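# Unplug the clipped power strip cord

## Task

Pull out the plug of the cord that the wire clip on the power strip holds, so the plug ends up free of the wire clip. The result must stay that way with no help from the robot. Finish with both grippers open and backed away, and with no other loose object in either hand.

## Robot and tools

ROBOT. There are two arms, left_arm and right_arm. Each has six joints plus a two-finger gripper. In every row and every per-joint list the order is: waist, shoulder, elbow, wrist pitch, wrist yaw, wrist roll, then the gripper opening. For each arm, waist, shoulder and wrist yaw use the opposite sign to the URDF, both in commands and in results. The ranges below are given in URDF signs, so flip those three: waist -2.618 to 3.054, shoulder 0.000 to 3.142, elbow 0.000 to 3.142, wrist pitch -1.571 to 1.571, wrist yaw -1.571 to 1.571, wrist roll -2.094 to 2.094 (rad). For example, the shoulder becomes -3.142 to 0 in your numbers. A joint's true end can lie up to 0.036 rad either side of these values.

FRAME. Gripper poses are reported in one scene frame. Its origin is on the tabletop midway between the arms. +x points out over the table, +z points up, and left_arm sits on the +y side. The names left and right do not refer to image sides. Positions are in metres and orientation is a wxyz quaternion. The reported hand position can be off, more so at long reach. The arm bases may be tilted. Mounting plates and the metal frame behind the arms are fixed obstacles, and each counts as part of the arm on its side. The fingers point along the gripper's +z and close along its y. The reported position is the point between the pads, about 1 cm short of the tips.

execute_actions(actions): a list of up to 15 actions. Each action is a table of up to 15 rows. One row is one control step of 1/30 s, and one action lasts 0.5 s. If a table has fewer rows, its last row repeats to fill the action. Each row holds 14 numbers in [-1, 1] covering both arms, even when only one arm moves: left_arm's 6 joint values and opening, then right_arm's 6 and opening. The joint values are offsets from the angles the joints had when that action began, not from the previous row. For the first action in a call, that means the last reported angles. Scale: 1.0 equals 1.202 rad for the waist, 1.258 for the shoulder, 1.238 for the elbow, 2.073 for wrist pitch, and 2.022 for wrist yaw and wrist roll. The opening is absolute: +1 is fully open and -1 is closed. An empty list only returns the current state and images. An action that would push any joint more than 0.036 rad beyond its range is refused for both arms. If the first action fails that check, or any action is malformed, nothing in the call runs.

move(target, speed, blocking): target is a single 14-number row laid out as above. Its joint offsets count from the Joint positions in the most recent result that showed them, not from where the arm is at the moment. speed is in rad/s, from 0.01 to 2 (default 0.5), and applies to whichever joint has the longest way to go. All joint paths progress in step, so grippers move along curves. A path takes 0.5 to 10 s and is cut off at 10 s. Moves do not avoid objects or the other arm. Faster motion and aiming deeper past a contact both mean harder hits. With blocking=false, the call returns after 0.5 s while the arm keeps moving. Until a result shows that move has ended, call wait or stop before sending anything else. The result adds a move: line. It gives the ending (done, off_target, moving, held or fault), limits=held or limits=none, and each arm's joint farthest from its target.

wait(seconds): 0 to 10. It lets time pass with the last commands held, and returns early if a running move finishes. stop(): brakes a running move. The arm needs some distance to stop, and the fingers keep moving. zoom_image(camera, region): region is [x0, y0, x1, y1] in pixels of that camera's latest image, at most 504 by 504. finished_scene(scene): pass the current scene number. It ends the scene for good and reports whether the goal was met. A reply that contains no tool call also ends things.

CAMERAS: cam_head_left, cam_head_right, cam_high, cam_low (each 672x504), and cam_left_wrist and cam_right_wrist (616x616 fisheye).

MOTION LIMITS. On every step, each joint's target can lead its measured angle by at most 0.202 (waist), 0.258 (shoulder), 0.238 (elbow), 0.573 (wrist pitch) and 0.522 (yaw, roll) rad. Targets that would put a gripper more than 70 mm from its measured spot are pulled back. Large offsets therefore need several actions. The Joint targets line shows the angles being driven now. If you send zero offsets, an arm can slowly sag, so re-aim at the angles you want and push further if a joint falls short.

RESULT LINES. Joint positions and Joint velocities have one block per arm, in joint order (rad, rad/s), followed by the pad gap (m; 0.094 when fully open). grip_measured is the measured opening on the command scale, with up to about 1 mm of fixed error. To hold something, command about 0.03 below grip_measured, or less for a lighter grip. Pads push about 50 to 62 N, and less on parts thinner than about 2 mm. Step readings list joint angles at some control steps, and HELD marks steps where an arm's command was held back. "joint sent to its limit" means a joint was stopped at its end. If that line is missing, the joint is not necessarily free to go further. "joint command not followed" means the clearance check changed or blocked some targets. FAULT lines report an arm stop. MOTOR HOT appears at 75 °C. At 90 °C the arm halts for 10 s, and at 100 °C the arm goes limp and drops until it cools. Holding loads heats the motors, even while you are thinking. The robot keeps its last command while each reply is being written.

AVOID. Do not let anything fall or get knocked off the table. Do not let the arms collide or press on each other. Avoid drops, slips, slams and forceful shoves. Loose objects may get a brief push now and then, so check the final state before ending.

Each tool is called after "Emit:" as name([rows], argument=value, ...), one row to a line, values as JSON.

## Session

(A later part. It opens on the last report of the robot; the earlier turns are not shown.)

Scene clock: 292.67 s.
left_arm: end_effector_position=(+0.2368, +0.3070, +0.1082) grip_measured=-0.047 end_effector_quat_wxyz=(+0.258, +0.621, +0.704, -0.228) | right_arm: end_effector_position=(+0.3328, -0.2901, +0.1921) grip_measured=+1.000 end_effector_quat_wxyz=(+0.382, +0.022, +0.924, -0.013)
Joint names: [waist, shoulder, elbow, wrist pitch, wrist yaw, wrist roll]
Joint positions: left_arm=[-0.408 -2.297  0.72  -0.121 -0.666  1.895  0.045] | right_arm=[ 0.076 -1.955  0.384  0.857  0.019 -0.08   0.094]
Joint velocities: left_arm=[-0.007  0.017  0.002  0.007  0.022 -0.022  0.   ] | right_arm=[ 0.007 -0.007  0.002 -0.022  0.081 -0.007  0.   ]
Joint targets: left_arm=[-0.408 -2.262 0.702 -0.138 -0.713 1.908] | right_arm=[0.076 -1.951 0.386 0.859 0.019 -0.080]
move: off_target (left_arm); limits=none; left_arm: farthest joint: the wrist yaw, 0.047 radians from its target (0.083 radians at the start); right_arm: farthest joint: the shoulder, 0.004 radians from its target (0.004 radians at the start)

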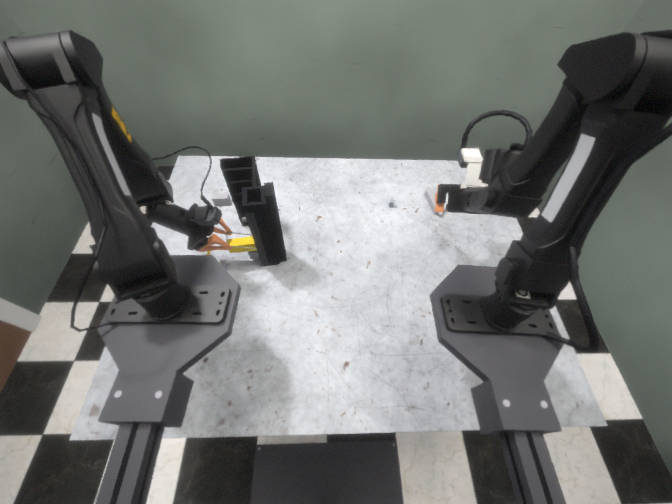

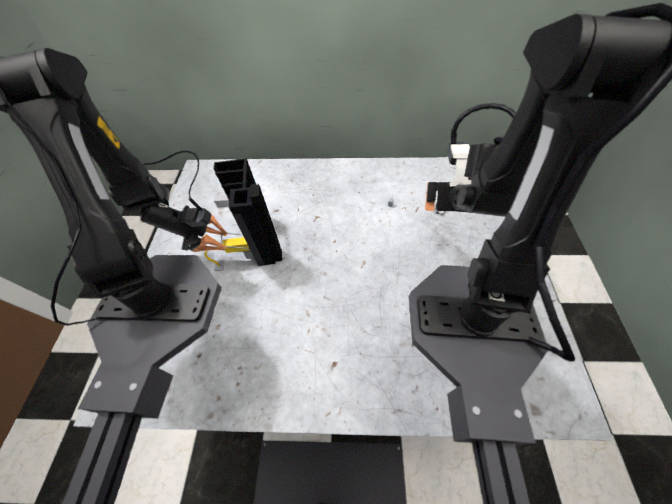

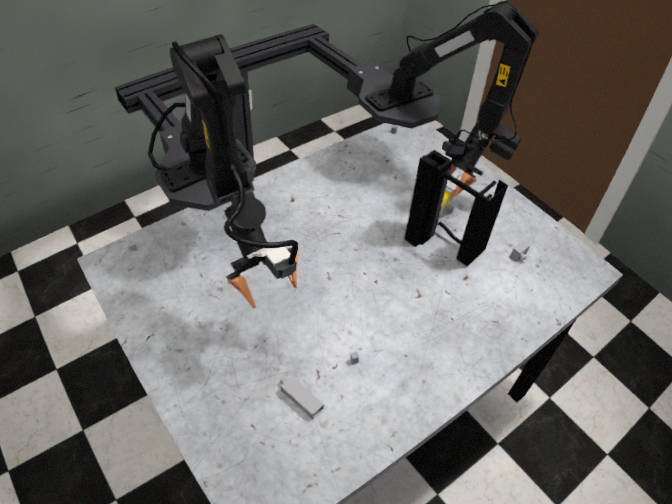

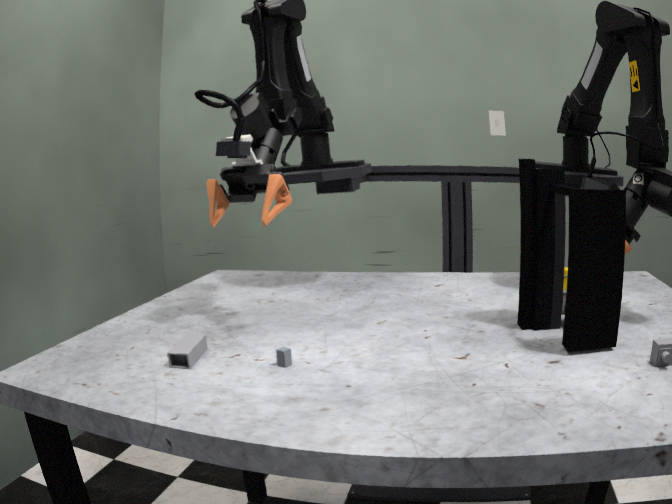

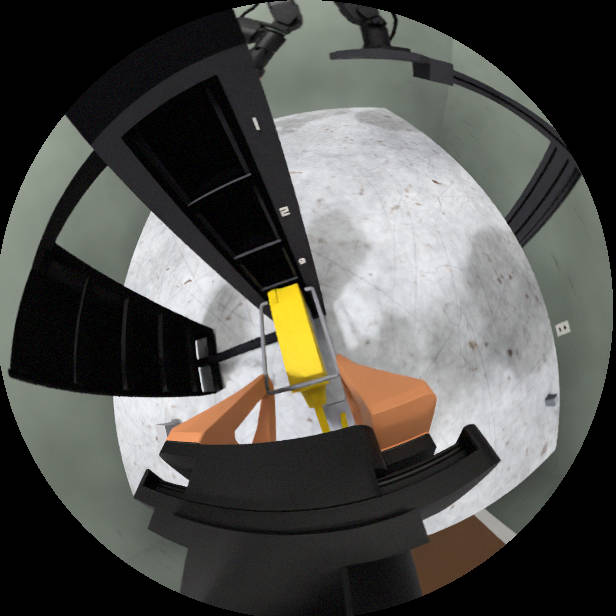

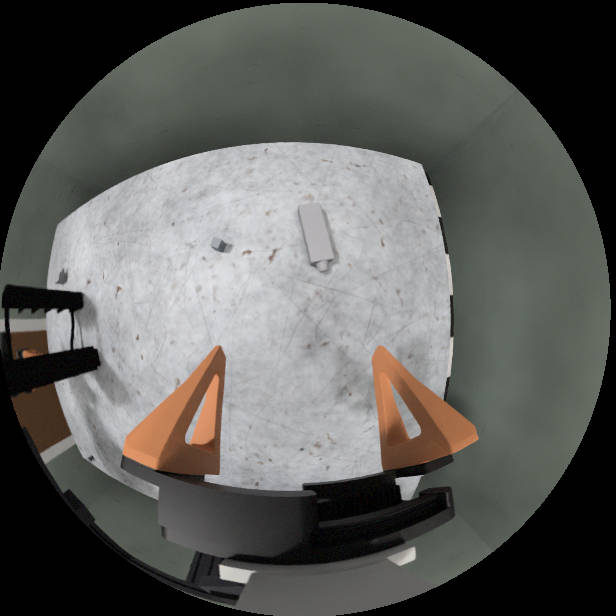

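Emit:
execute_actions([
  [[0.0087,0.0318,-0.0158,-0.0099,-0.0255,-0.0033,-0.08,0,0.003,0.002,0.001,0,0,1],[0.0108,0.0357,-0.0172,-0.0115,-0.0279,-0.0041,-0.08,0,0.003,0.002,0.001,0,0,1],[0.0129,0.0397,-0.0185,-0.0132,-0.0302,-0.0049,-0.08,0,0.003,0.002,0.001,0,0,1],[0.0149,0.0437,-0.0198,-0.0149,-0.0326,-0.0056,-0.08,0,0.003,0.002,0.001,0,0,1],[0.017,0.0477,-0.0212,-0.0166,-0.0349,-0.0064,-0.08,0,0.003,0.002,0.001,0,0,1],[0.0191,0.0516,-0.0225,-0.0182,-0.0373,-0.0072,-0.08,0,0.003,0.002,0.001,0,0,1],[0.0212,0.0556,-0.0238,-0.0199,-0.0396,-0.008,-0.08,0,0.003,0.002,0.001,0,0,1],[0.0233,0.0596,-0.0252,-0.0216,-0.042,-0.0088,-0.08,0,0.003,0.002,0.001,0,0,1],[0.0254,0.0636,-0.0265,-0.0233,-0.0443,-0.0096,-0.08,0,0.003,0.002,0.001,0,0,1],[0.0275,0.0675,-0.0278,-0.0249,-0.0467,-0.0104,-0.08,0,0.003,0.002,0.001,0,0,1],[0.0296,0.0715,-0.0292,-0.0266,-0.049,-0.0112,-0.08,0,0.003,0.002,0.001,0,0,1],[0.0316,0.0755,-0.0305,-0.0283,-0.0514,-0.0119,-0.08,0,0.003,0.002,0.001,0,0,1],[0.0337,0.0795,-0.0318,-0.03,-0.0537,-0.0127,-0.08,0,0.003,0.002,0.001,0,0,1],[0.0358,0.0834,-0.0332,-0.0316,-0.0561,-0.0135,-0.08,0,0.003,0.002,0.001,0,0,1],[0.0379,0.0874,-0.0345,-0.0333,-0.0584,-0.0143,-0.08,0,0.003,0.002,0.001,0,0,1]],
])

Emit:
wait(seconds=0.3)

Emit:
zoom_image(camera="cam_left_wrist", region=[190,220,430,450])

Scene clock: 309.80 s.
left_arm: end_effector_position=(+0.2385, +0.2972, +0.1249) grip_measured=-0.047 end_effector_quat_wxyz=(+0.265, +0.622, +0.698, -0.234) | right_arm: end_effector_position=(+0.3328, -0.2901, +0.1921) grip_measured=+1.000 end_effector_quat_wxyz=(+0.382, +0.022, +0.924, -0.013)
Joint names: [waist, shoulder, elbow, wrist pitch, wrist yaw, wrist roll]
Joint positions: left_arm=[-0.378 -2.23   0.697 -0.153 -0.689  1.873  0.045] | right_arm=[ 0.076 -1.955  0.384  0.857  0.019 -0.08   0.094]
Joint velocities: left_arm=[ 0.071  0.134 -0.051 -0.007 -0.051 -0.007  0.   ] | right_arm=[ 0.002 -0.002  0.002  0.007 -0.022 -0.037  0.   ]
Joint targets: left_arm=[-0.362 -2.187 0.677 -0.189 -0.784 1.866] | right_arm=[0.076 -1.951 0.386 0.859 0.019 -0.080]
Step readings (joint positions):
0: left_arm=[-0.408 -2.297 0.720 -0.121 -0.666 1.895] | right_arm=[0.076 -1.955 0.384 0.857 0.019 -0.080]
1: left_arm=[-0.408 -2.297 0.720 -0.121 -0.666 1.894] | right_arm=[0.076 -1.955 0.384 0.857 0.019 -0.080]
2: left_arm=[-0.407 -2.295 0.720 -0.122 -0.666 1.893] | right_arm=[0.076 -1.955 0.384 0.857 0.019 -0.080]
4: left_arm=[-0.403 -2.287 0.718 -0.128 -0.666 1.891] | right_arm=[0.076 -1.955 0.384 0.857 0.019 -0.080]
8: left_arm=[-0.395 -2.264 0.708 -0.137 -0.672 1.884] | right_arm=[0.076 -1.955 0.384 0.857 0.019 -0.080]
15: Joint positions above

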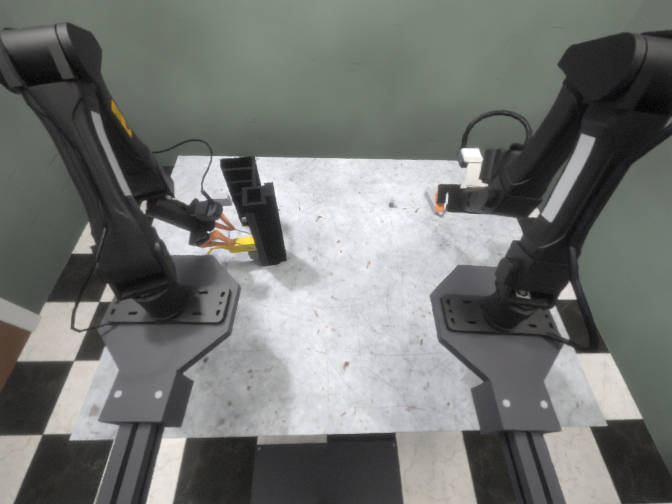

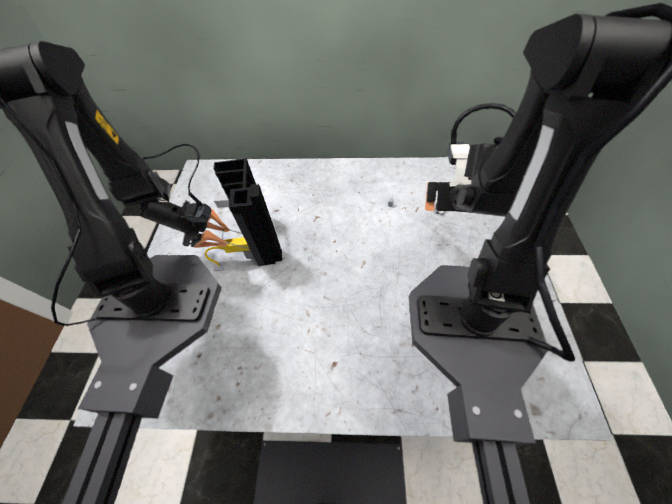

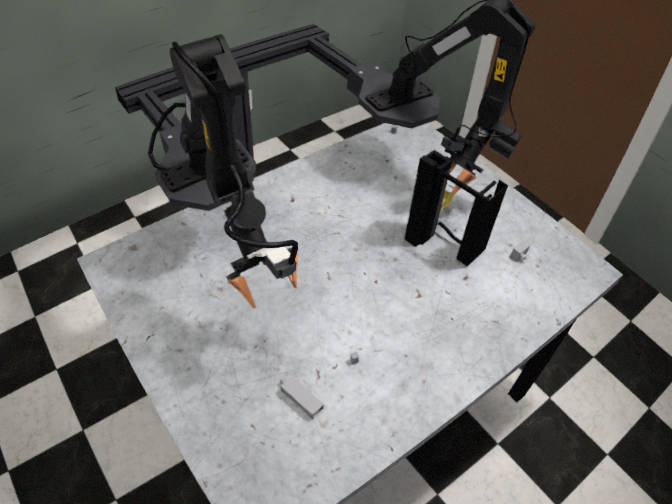

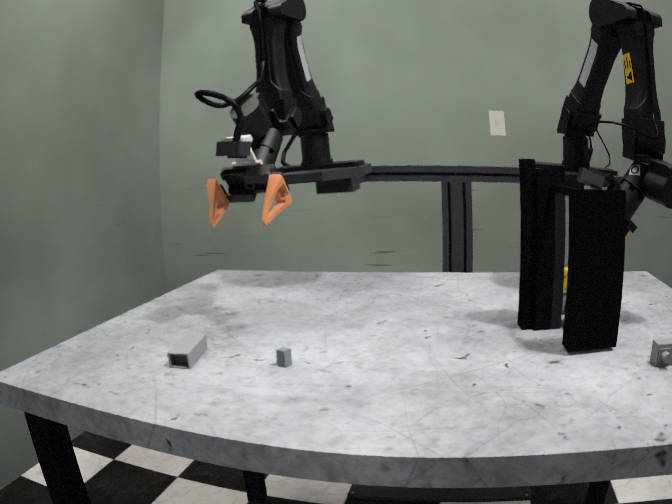

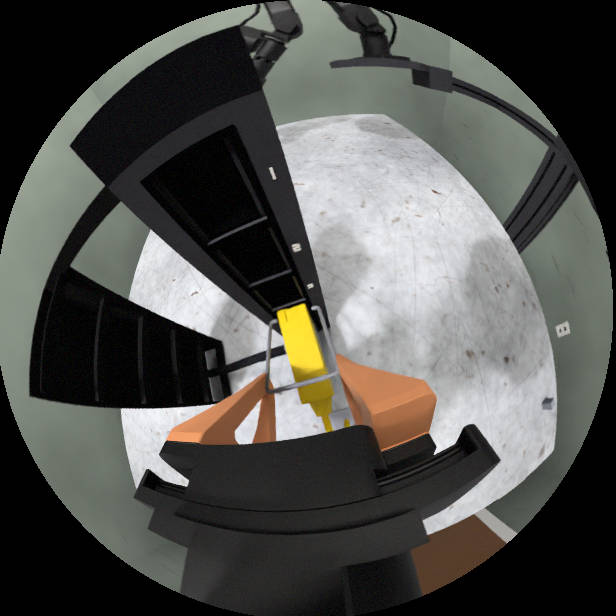

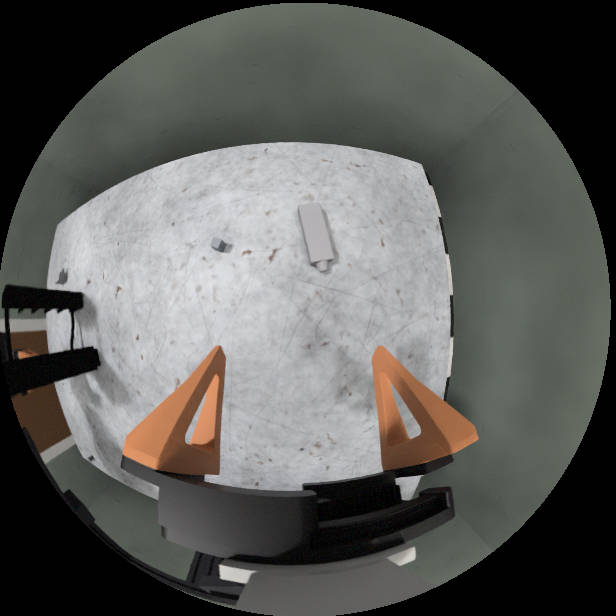

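Scene clock: 310.10 s.
left_arm: end_effector_position=(+0.2388, +0.2953, +0.1273) grip_measured=-0.047 end_effector_quat_wxyz=(+0.267, +0.622, +0.697, -0.236) | right_arm: end_effector_position=(+0.3328, -0.2901, +0.1921) grip_measured=+1.000 end_effector_quat_wxyz=(+0.382, +0.022, +0.924, -0.013)
Joint names: [waist, shoulder, elbow, wrist pitch, wrist yaw, wrist roll]
Joint positions: left_arm=[-0.373 -2.221  0.694 -0.157 -0.694  1.87   0.045] | right_arm=[ 0.076 -1.955  0.384  0.857  0.019 -0.08   0.094]
Joint velocities: left_arm=[ 0.002  0.012  0.002 -0.022 -0.007 -0.037  0.   ] | right_arm=[-0.007  0.002  0.007  0.007  0.007 -0.168  0.   ]
Joint targets: left_arm=[-0.362 -2.187 0.677 -0.190 -0.784 1.866] | right_arm=[0.076 -1.951 0.386 0.859 0.019 -0.080]
wait: 0.30 s; at rest by 0.23 s

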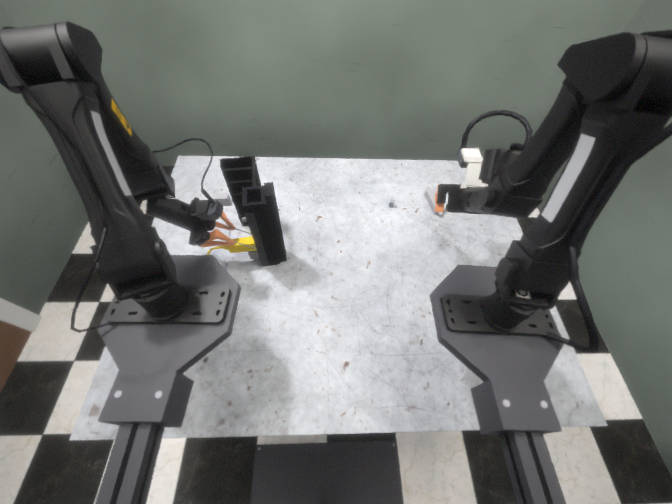

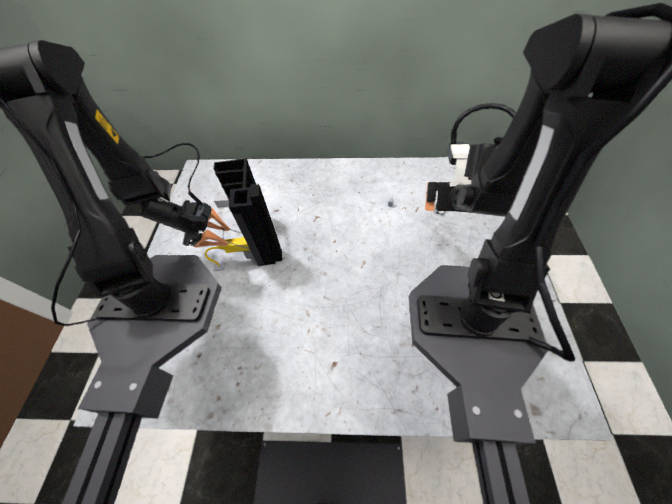

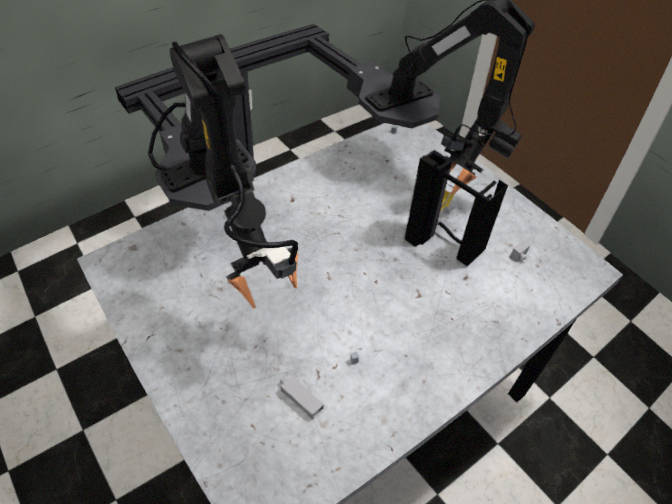

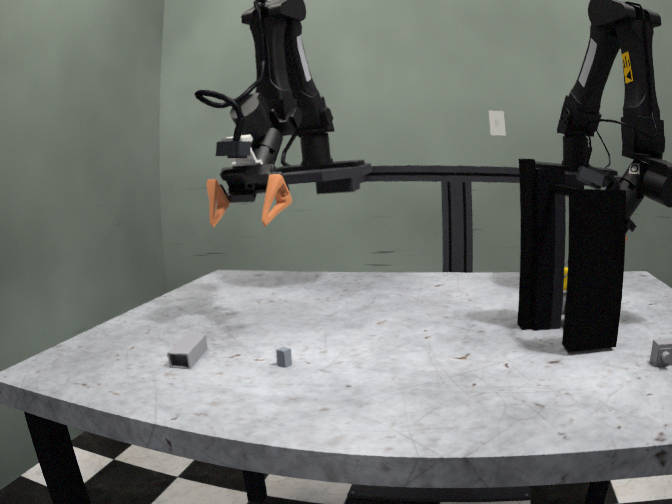

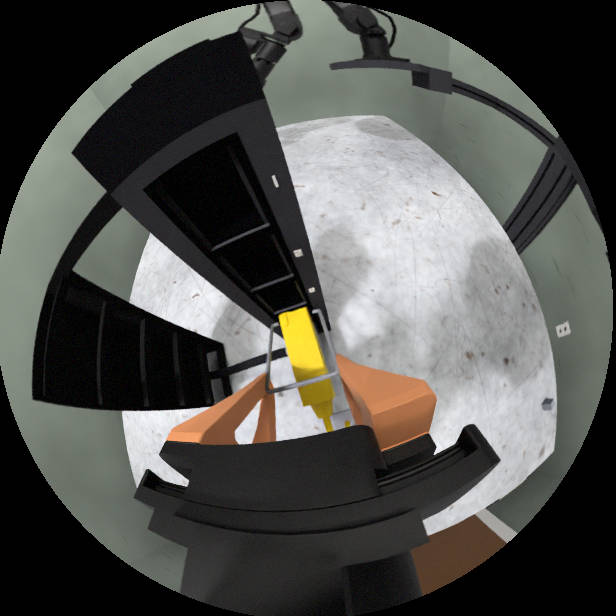

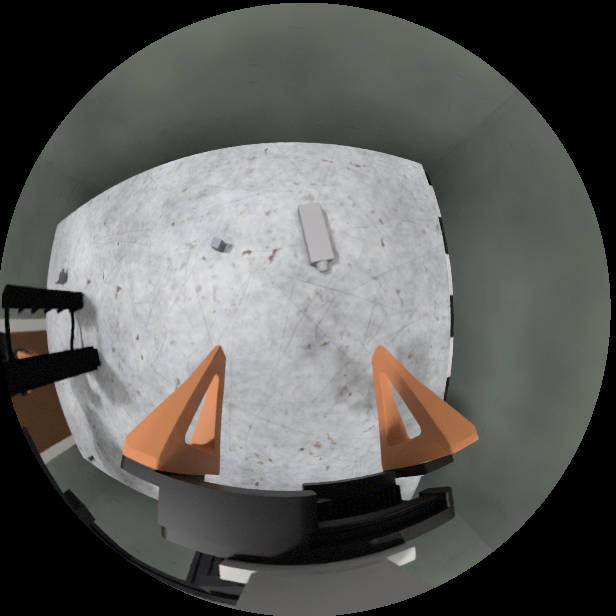

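Region (190, 220, 430, 450) of cam_left_wrist's 616x616 image, scaled by 2.100, with more detail than that image has; it fills the top 483 rows of this view, and the rest is white.

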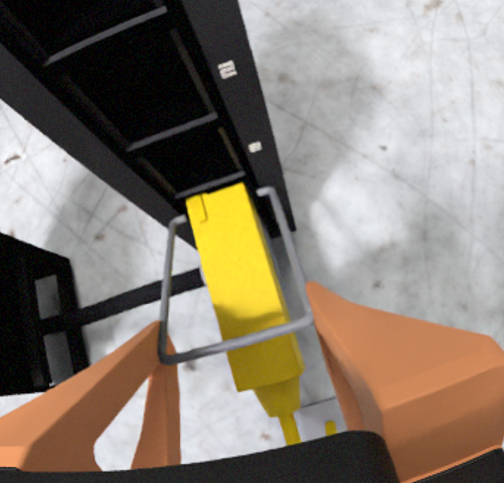

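Emit:
execute_actions([
  [[0.0129,0.0307,-0.0156,-0.0158,-0.0475,-0.0047,-0.07,0,0.003,0.002,0.001,0,0,1],[0.0166,0.0342,-0.0176,-0.0155,-0.0505,-0.0074,-0.07,0,0.003,0.002,0.001,0,0,1],[0.0202,0.0376,-0.0195,-0.0151,-0.0535,-0.0101,-0.07,0,0.003,0.002,0.001,0,0,1],[0.0239,0.0409,-0.0215,-0.0145,-0.0564,-0.0127,-0.07,0,0.003,0.002,0.001,0,0,1],[0.0276,0.044,-0.0234,-0.0137,-0.0594,-0.0154,-0.07,0,0.003,0.002,0.001,0,0,1],[0.0313,0.047,-0.0253,-0.0127,-0.0624,-0.0181,-0.07,0,0.003,0.002,0.001,0,0,1],[0.035,0.0498,-0.0273,-0.0115,-0.0654,-0.0208,-0.07,0,0.003,0.002,0.001,0,0,1],[0.0386,0.0525,-0.0292,-0.0102,-0.0684,-0.0235,-0.07,0,0.003,0.002,0.001,0,0,1],[0.0423,0.0549,-0.0312,-0.0087,-0.0714,-0.0262,-0.07,0,0.003,0.002,0.001,0,0,1],[0.046,0.0572,-0.0331,-0.007,-0.0744,-0.0289,-0.07,0,0.003,0.002,0.001,0,0,1],[0.0497,0.0593,-0.035,-0.0051,-0.0774,-0.0316,-0.07,0,0.003,0.002,0.001,0,0,1],[0.0534,0.0611,-0.037,-0.0031,-0.0803,-0.0342,-0.07,0,0.003,0.002,0.001,0,0,1],[0.057,0.0626,-0.0389,-0.0009,-0.0833,-0.0369,-0.07,0,0.003,0.002,0.001,0,0,1],[0.0607,0.0638,-0.0409,0.0015,-0.0863,-0.0396,-0.07,0,0.003,0.002,0.001,0,0,1],[0.0644,0.0644,-0.0428,0.0041,-0.0893,-0.0423,-0.07,0,0.003,0.002,0.001,0,0,1]],
])

Emit:
wait(seconds=0.3)

Emit:
zoom_image(camera="cam_left_wrist", region=[190,220,430,450])

Scene clock: 347.27 s.
left_arm: end_effector_position=(+0.2410, +0.2780, +0.1414) grip_measured=-0.047 end_effector_quat_wxyz=(+0.282, +0.622, +0.688, -0.245) | right_arm: end_effector_position=(+0.3328, -0.2901, +0.1921) grip_measured=+1.000 end_effector_quat_wxyz=(+0.382, +0.022, +0.924, -0.013)
Joint names: [waist, shoulder, elbow, wrist pitch, wrist yaw, wrist roll]
Joint positions: left_arm=[-0.322 -2.171  0.666 -0.147 -0.736  1.824  0.045] | right_arm=[ 0.076 -1.955  0.384  0.857  0.019 -0.08   0.094]
Joint velocities: left_arm=[ 0.125  0.056 -0.056  0.066 -0.081 -0.154  0.001] | right_arm=[ 0.002  0.007  0.002 -0.066 -0.066  0.007  0.   ]
Joint targets: left_arm=[-0.296 -2.141 0.641 -0.149 -0.875 1.785] | right_arm=[0.076 -1.951 0.386 0.859 0.019 -0.080]
Step readings (joint positions):
0: left_arm=[-0.373 -2.221 0.694 -0.157 -0.694 1.870] | right_arm=[0.076 -1.955 0.384 0.857 0.019 -0.080]
1: left_arm=[-0.373 -2.221 0.694 -0.157 -0.695 1.870] | right_arm=[0.076 -1.955 0.384 0.857 0.019 -0.080]
2: left_arm=[-0.372 -2.221 0.694 -0.158 -0.695 1.868] | right_arm=[0.076 -1.955 0.384 0.857 0.019 -0.080]
4: left_arm=[-0.368 -2.214 0.691 -0.158 -0.698 1.864] | right_arm=[0.076 -1.955 0.384 0.857 0.019 -0.080]
8: left_arm=[-0.350 -2.193 0.681 -0.158 -0.710 1.851] | right_arm=[0.076 -1.955 0.384 0.857 0.019 -0.080]
15: Joint positions above

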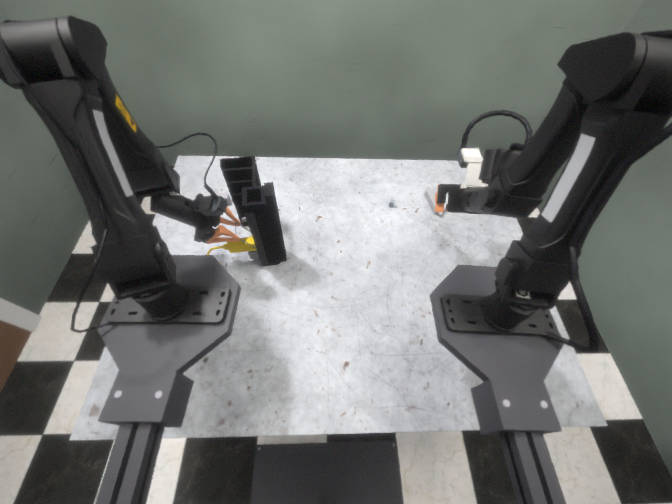

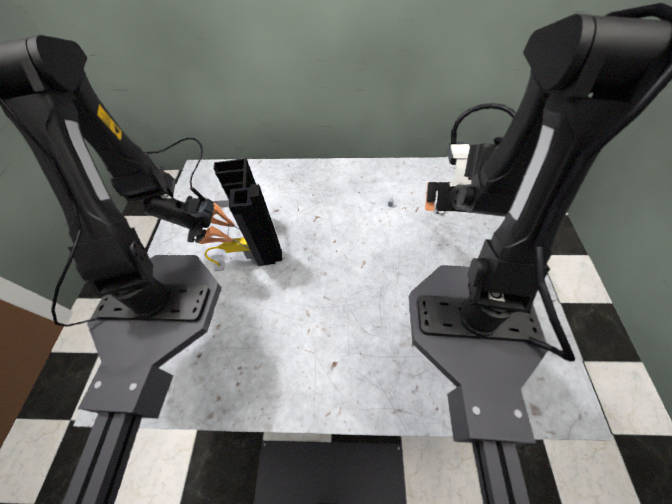

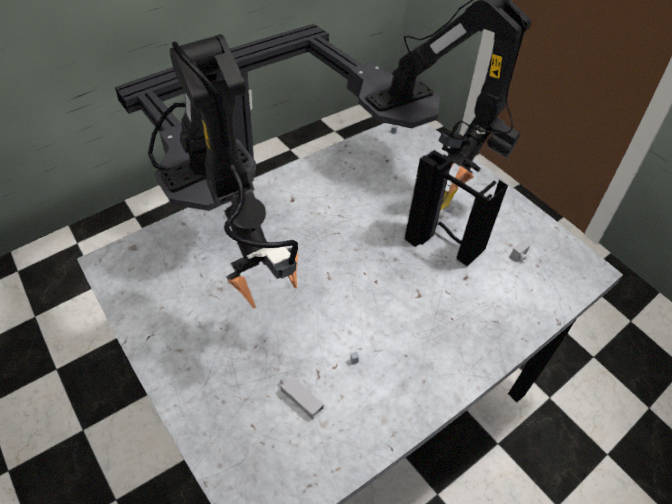

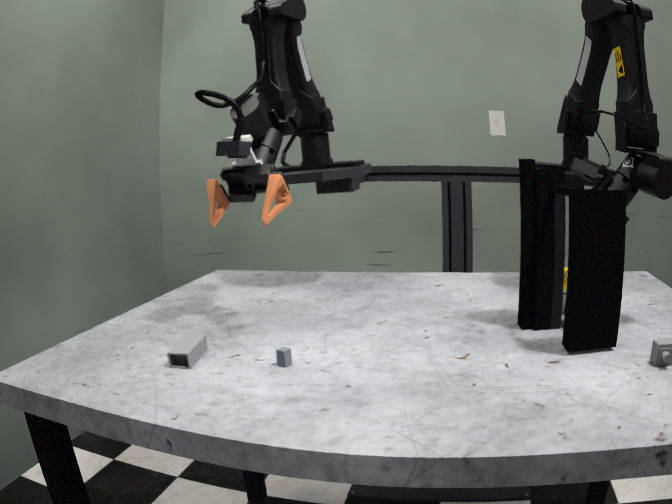

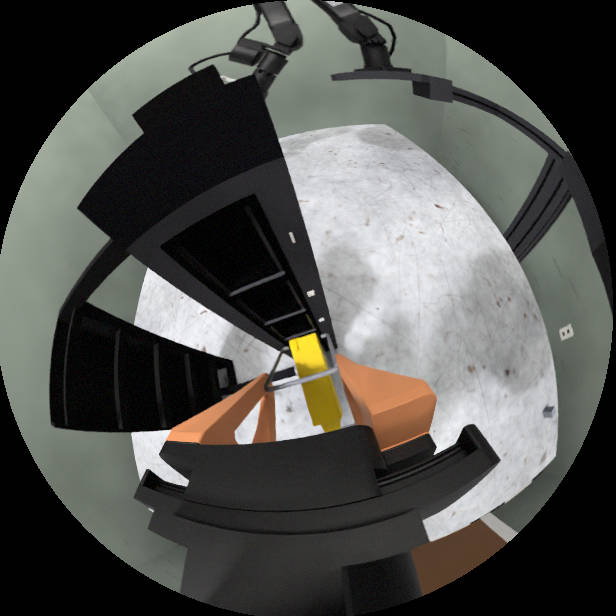

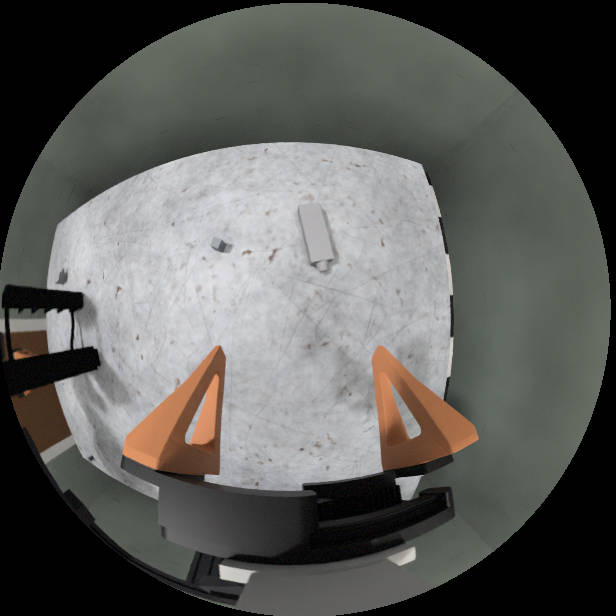

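Scene clock: 347.57 s.
left_arm: end_effector_position=(+0.2415, +0.2745, +0.1434) grip_measured=-0.047 end_effector_quat_wxyz=(+0.287, +0.620, +0.687, -0.249) | right_arm: end_effector_position=(+0.3328, -0.2901, +0.1921) grip_measured=+1.000 end_effector_quat_wxyz=(+0.382, +0.022, +0.924, -0.013)
Joint names: [waist, shoulder, elbow, wrist pitch, wrist yaw, wrist roll]
Joint positions: left_arm=[-0.314 -2.168  0.661 -0.14  -0.749  1.813  0.045] | right_arm=[ 0.076 -1.955  0.384  0.857  0.019 -0.08   0.094]
Joint velocities: left_arm=[ 0.012  0.017 -0.002 -0.037 -0.022  0.037 -0.   ] | right_arm=[ 0.002  0.002 -0.007  0.066  0.095  0.022  0.   ]
Joint targets: left_arm=[-0.296 -2.140 0.641 -0.149 -0.875 1.785] | right_arm=[0.076 -1.951 0.386 0.859 0.019 -0.080]
wait: 0.30 s; no rest

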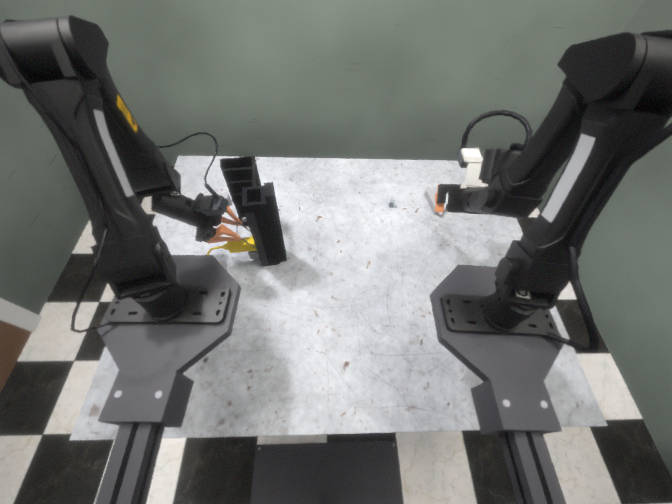

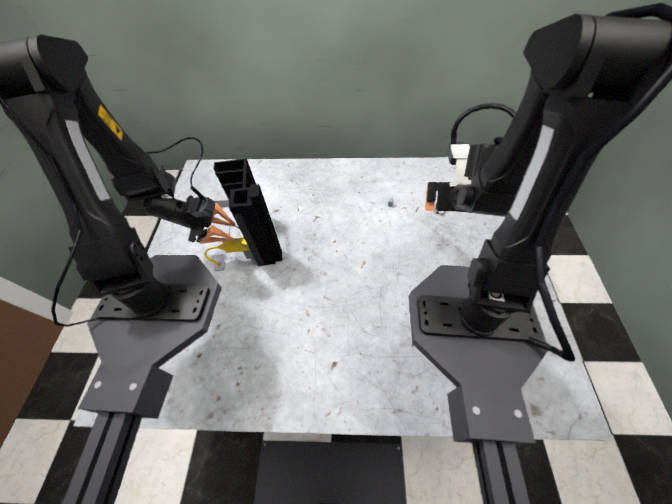

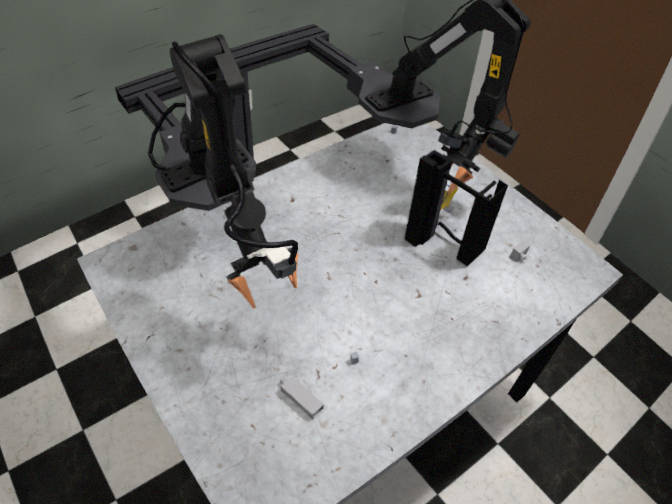

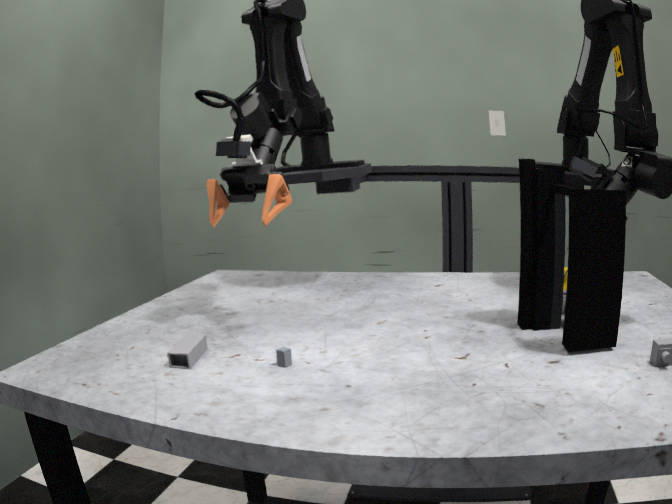

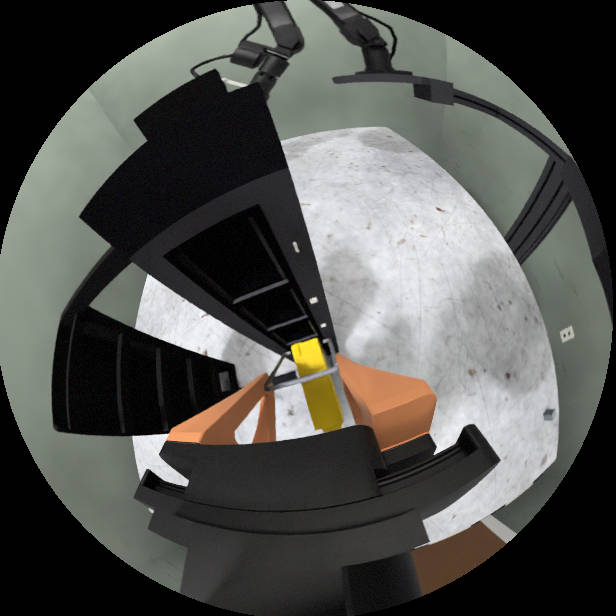

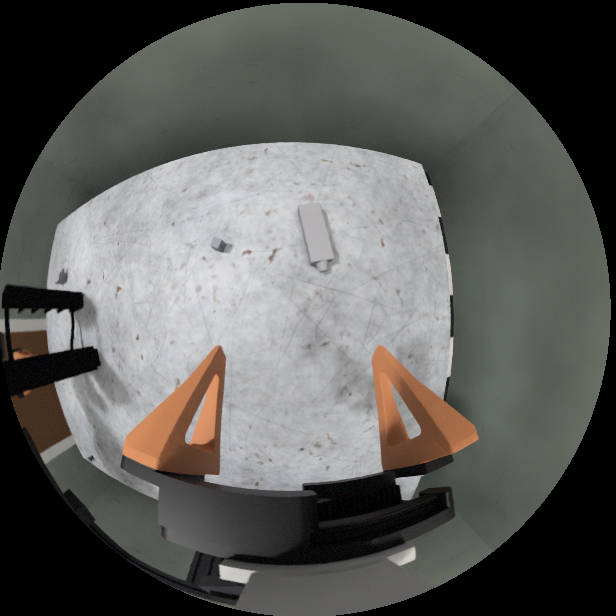

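Region (190, 220, 430, 450) of cam_left_wrist's 616x616 image, scaled by 2.100, with more detail than that image has; it fills the top 483 rows of this view, and the rest is white.

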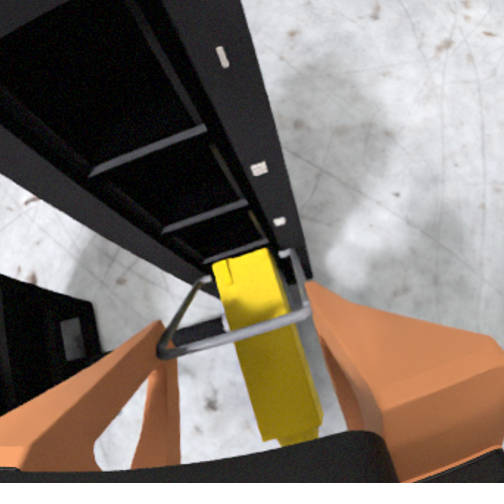

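Emit:
execute_actions(actions=[])

Scene clock: 350.60 s.
left_arm: end_effector_position=(+0.2416, +0.2745, +0.1434) grip_measured=-0.047 end_effector_quat_wxyz=(+0.287, +0.620, +0.687, -0.248) | right_arm: end_effector_position=(+0.3328, -0.2901, +0.1921) grip_measured=+1.000 end_effector_quat_wxyz=(+0.382, +0.022, +0.924, -0.013)
Joint names: [waist, shoulder, elbow, wrist pitch, wrist yaw, wrist roll]
Joint positions: left_arm=[-0.314 -2.168  0.661 -0.139 -0.749  1.813  0.045] | right_arm=[ 0.076 -1.955  0.384  0.857  0.019 -0.08   0.094]
Joint velocities: left_arm=[0.012 0.002 0.007 0.051 0.081 0.007 0.   ] | right_arm=[ 0.002  0.002  0.007 -0.051 -0.007 -0.037  0.   ]
Joint targets: left_arm=[-0.296 -2.140 0.641 -0.148 -0.875 1.785] | right_arm=[0.076 -1.951 0.386 0.859 0.019 -0.080]

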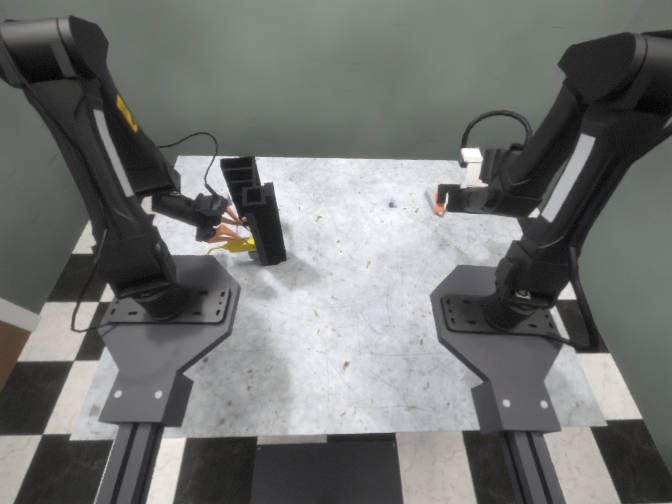

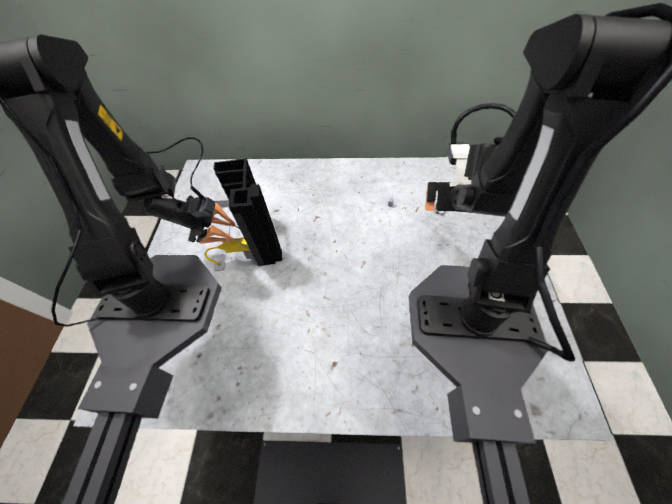

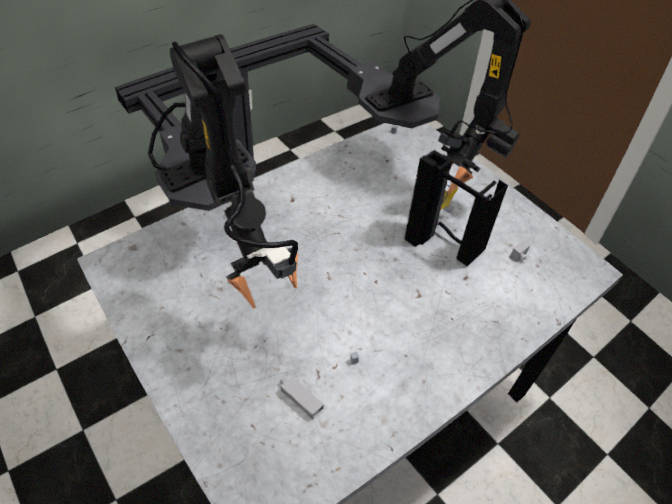

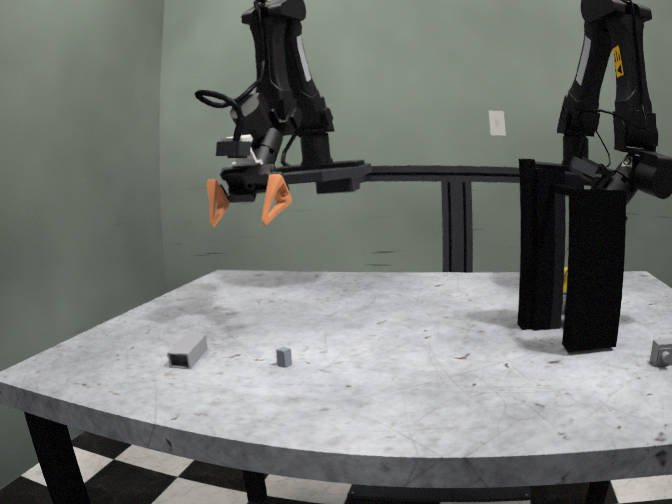

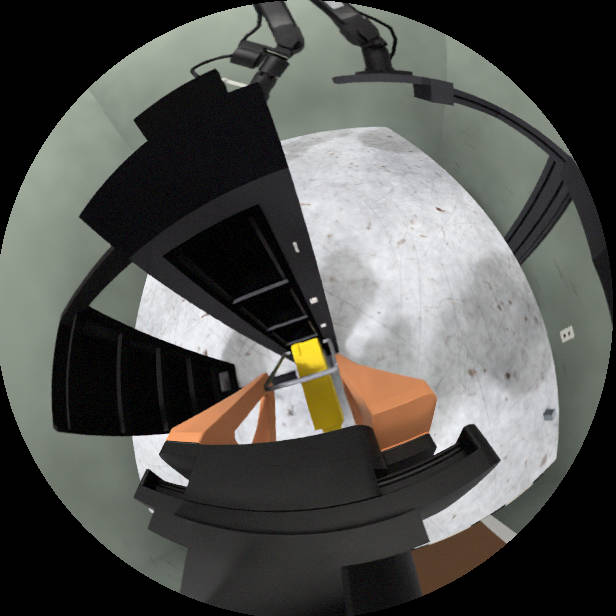

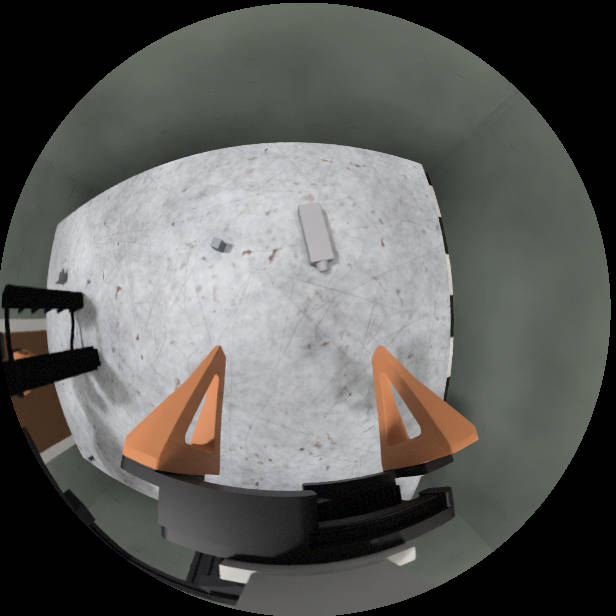

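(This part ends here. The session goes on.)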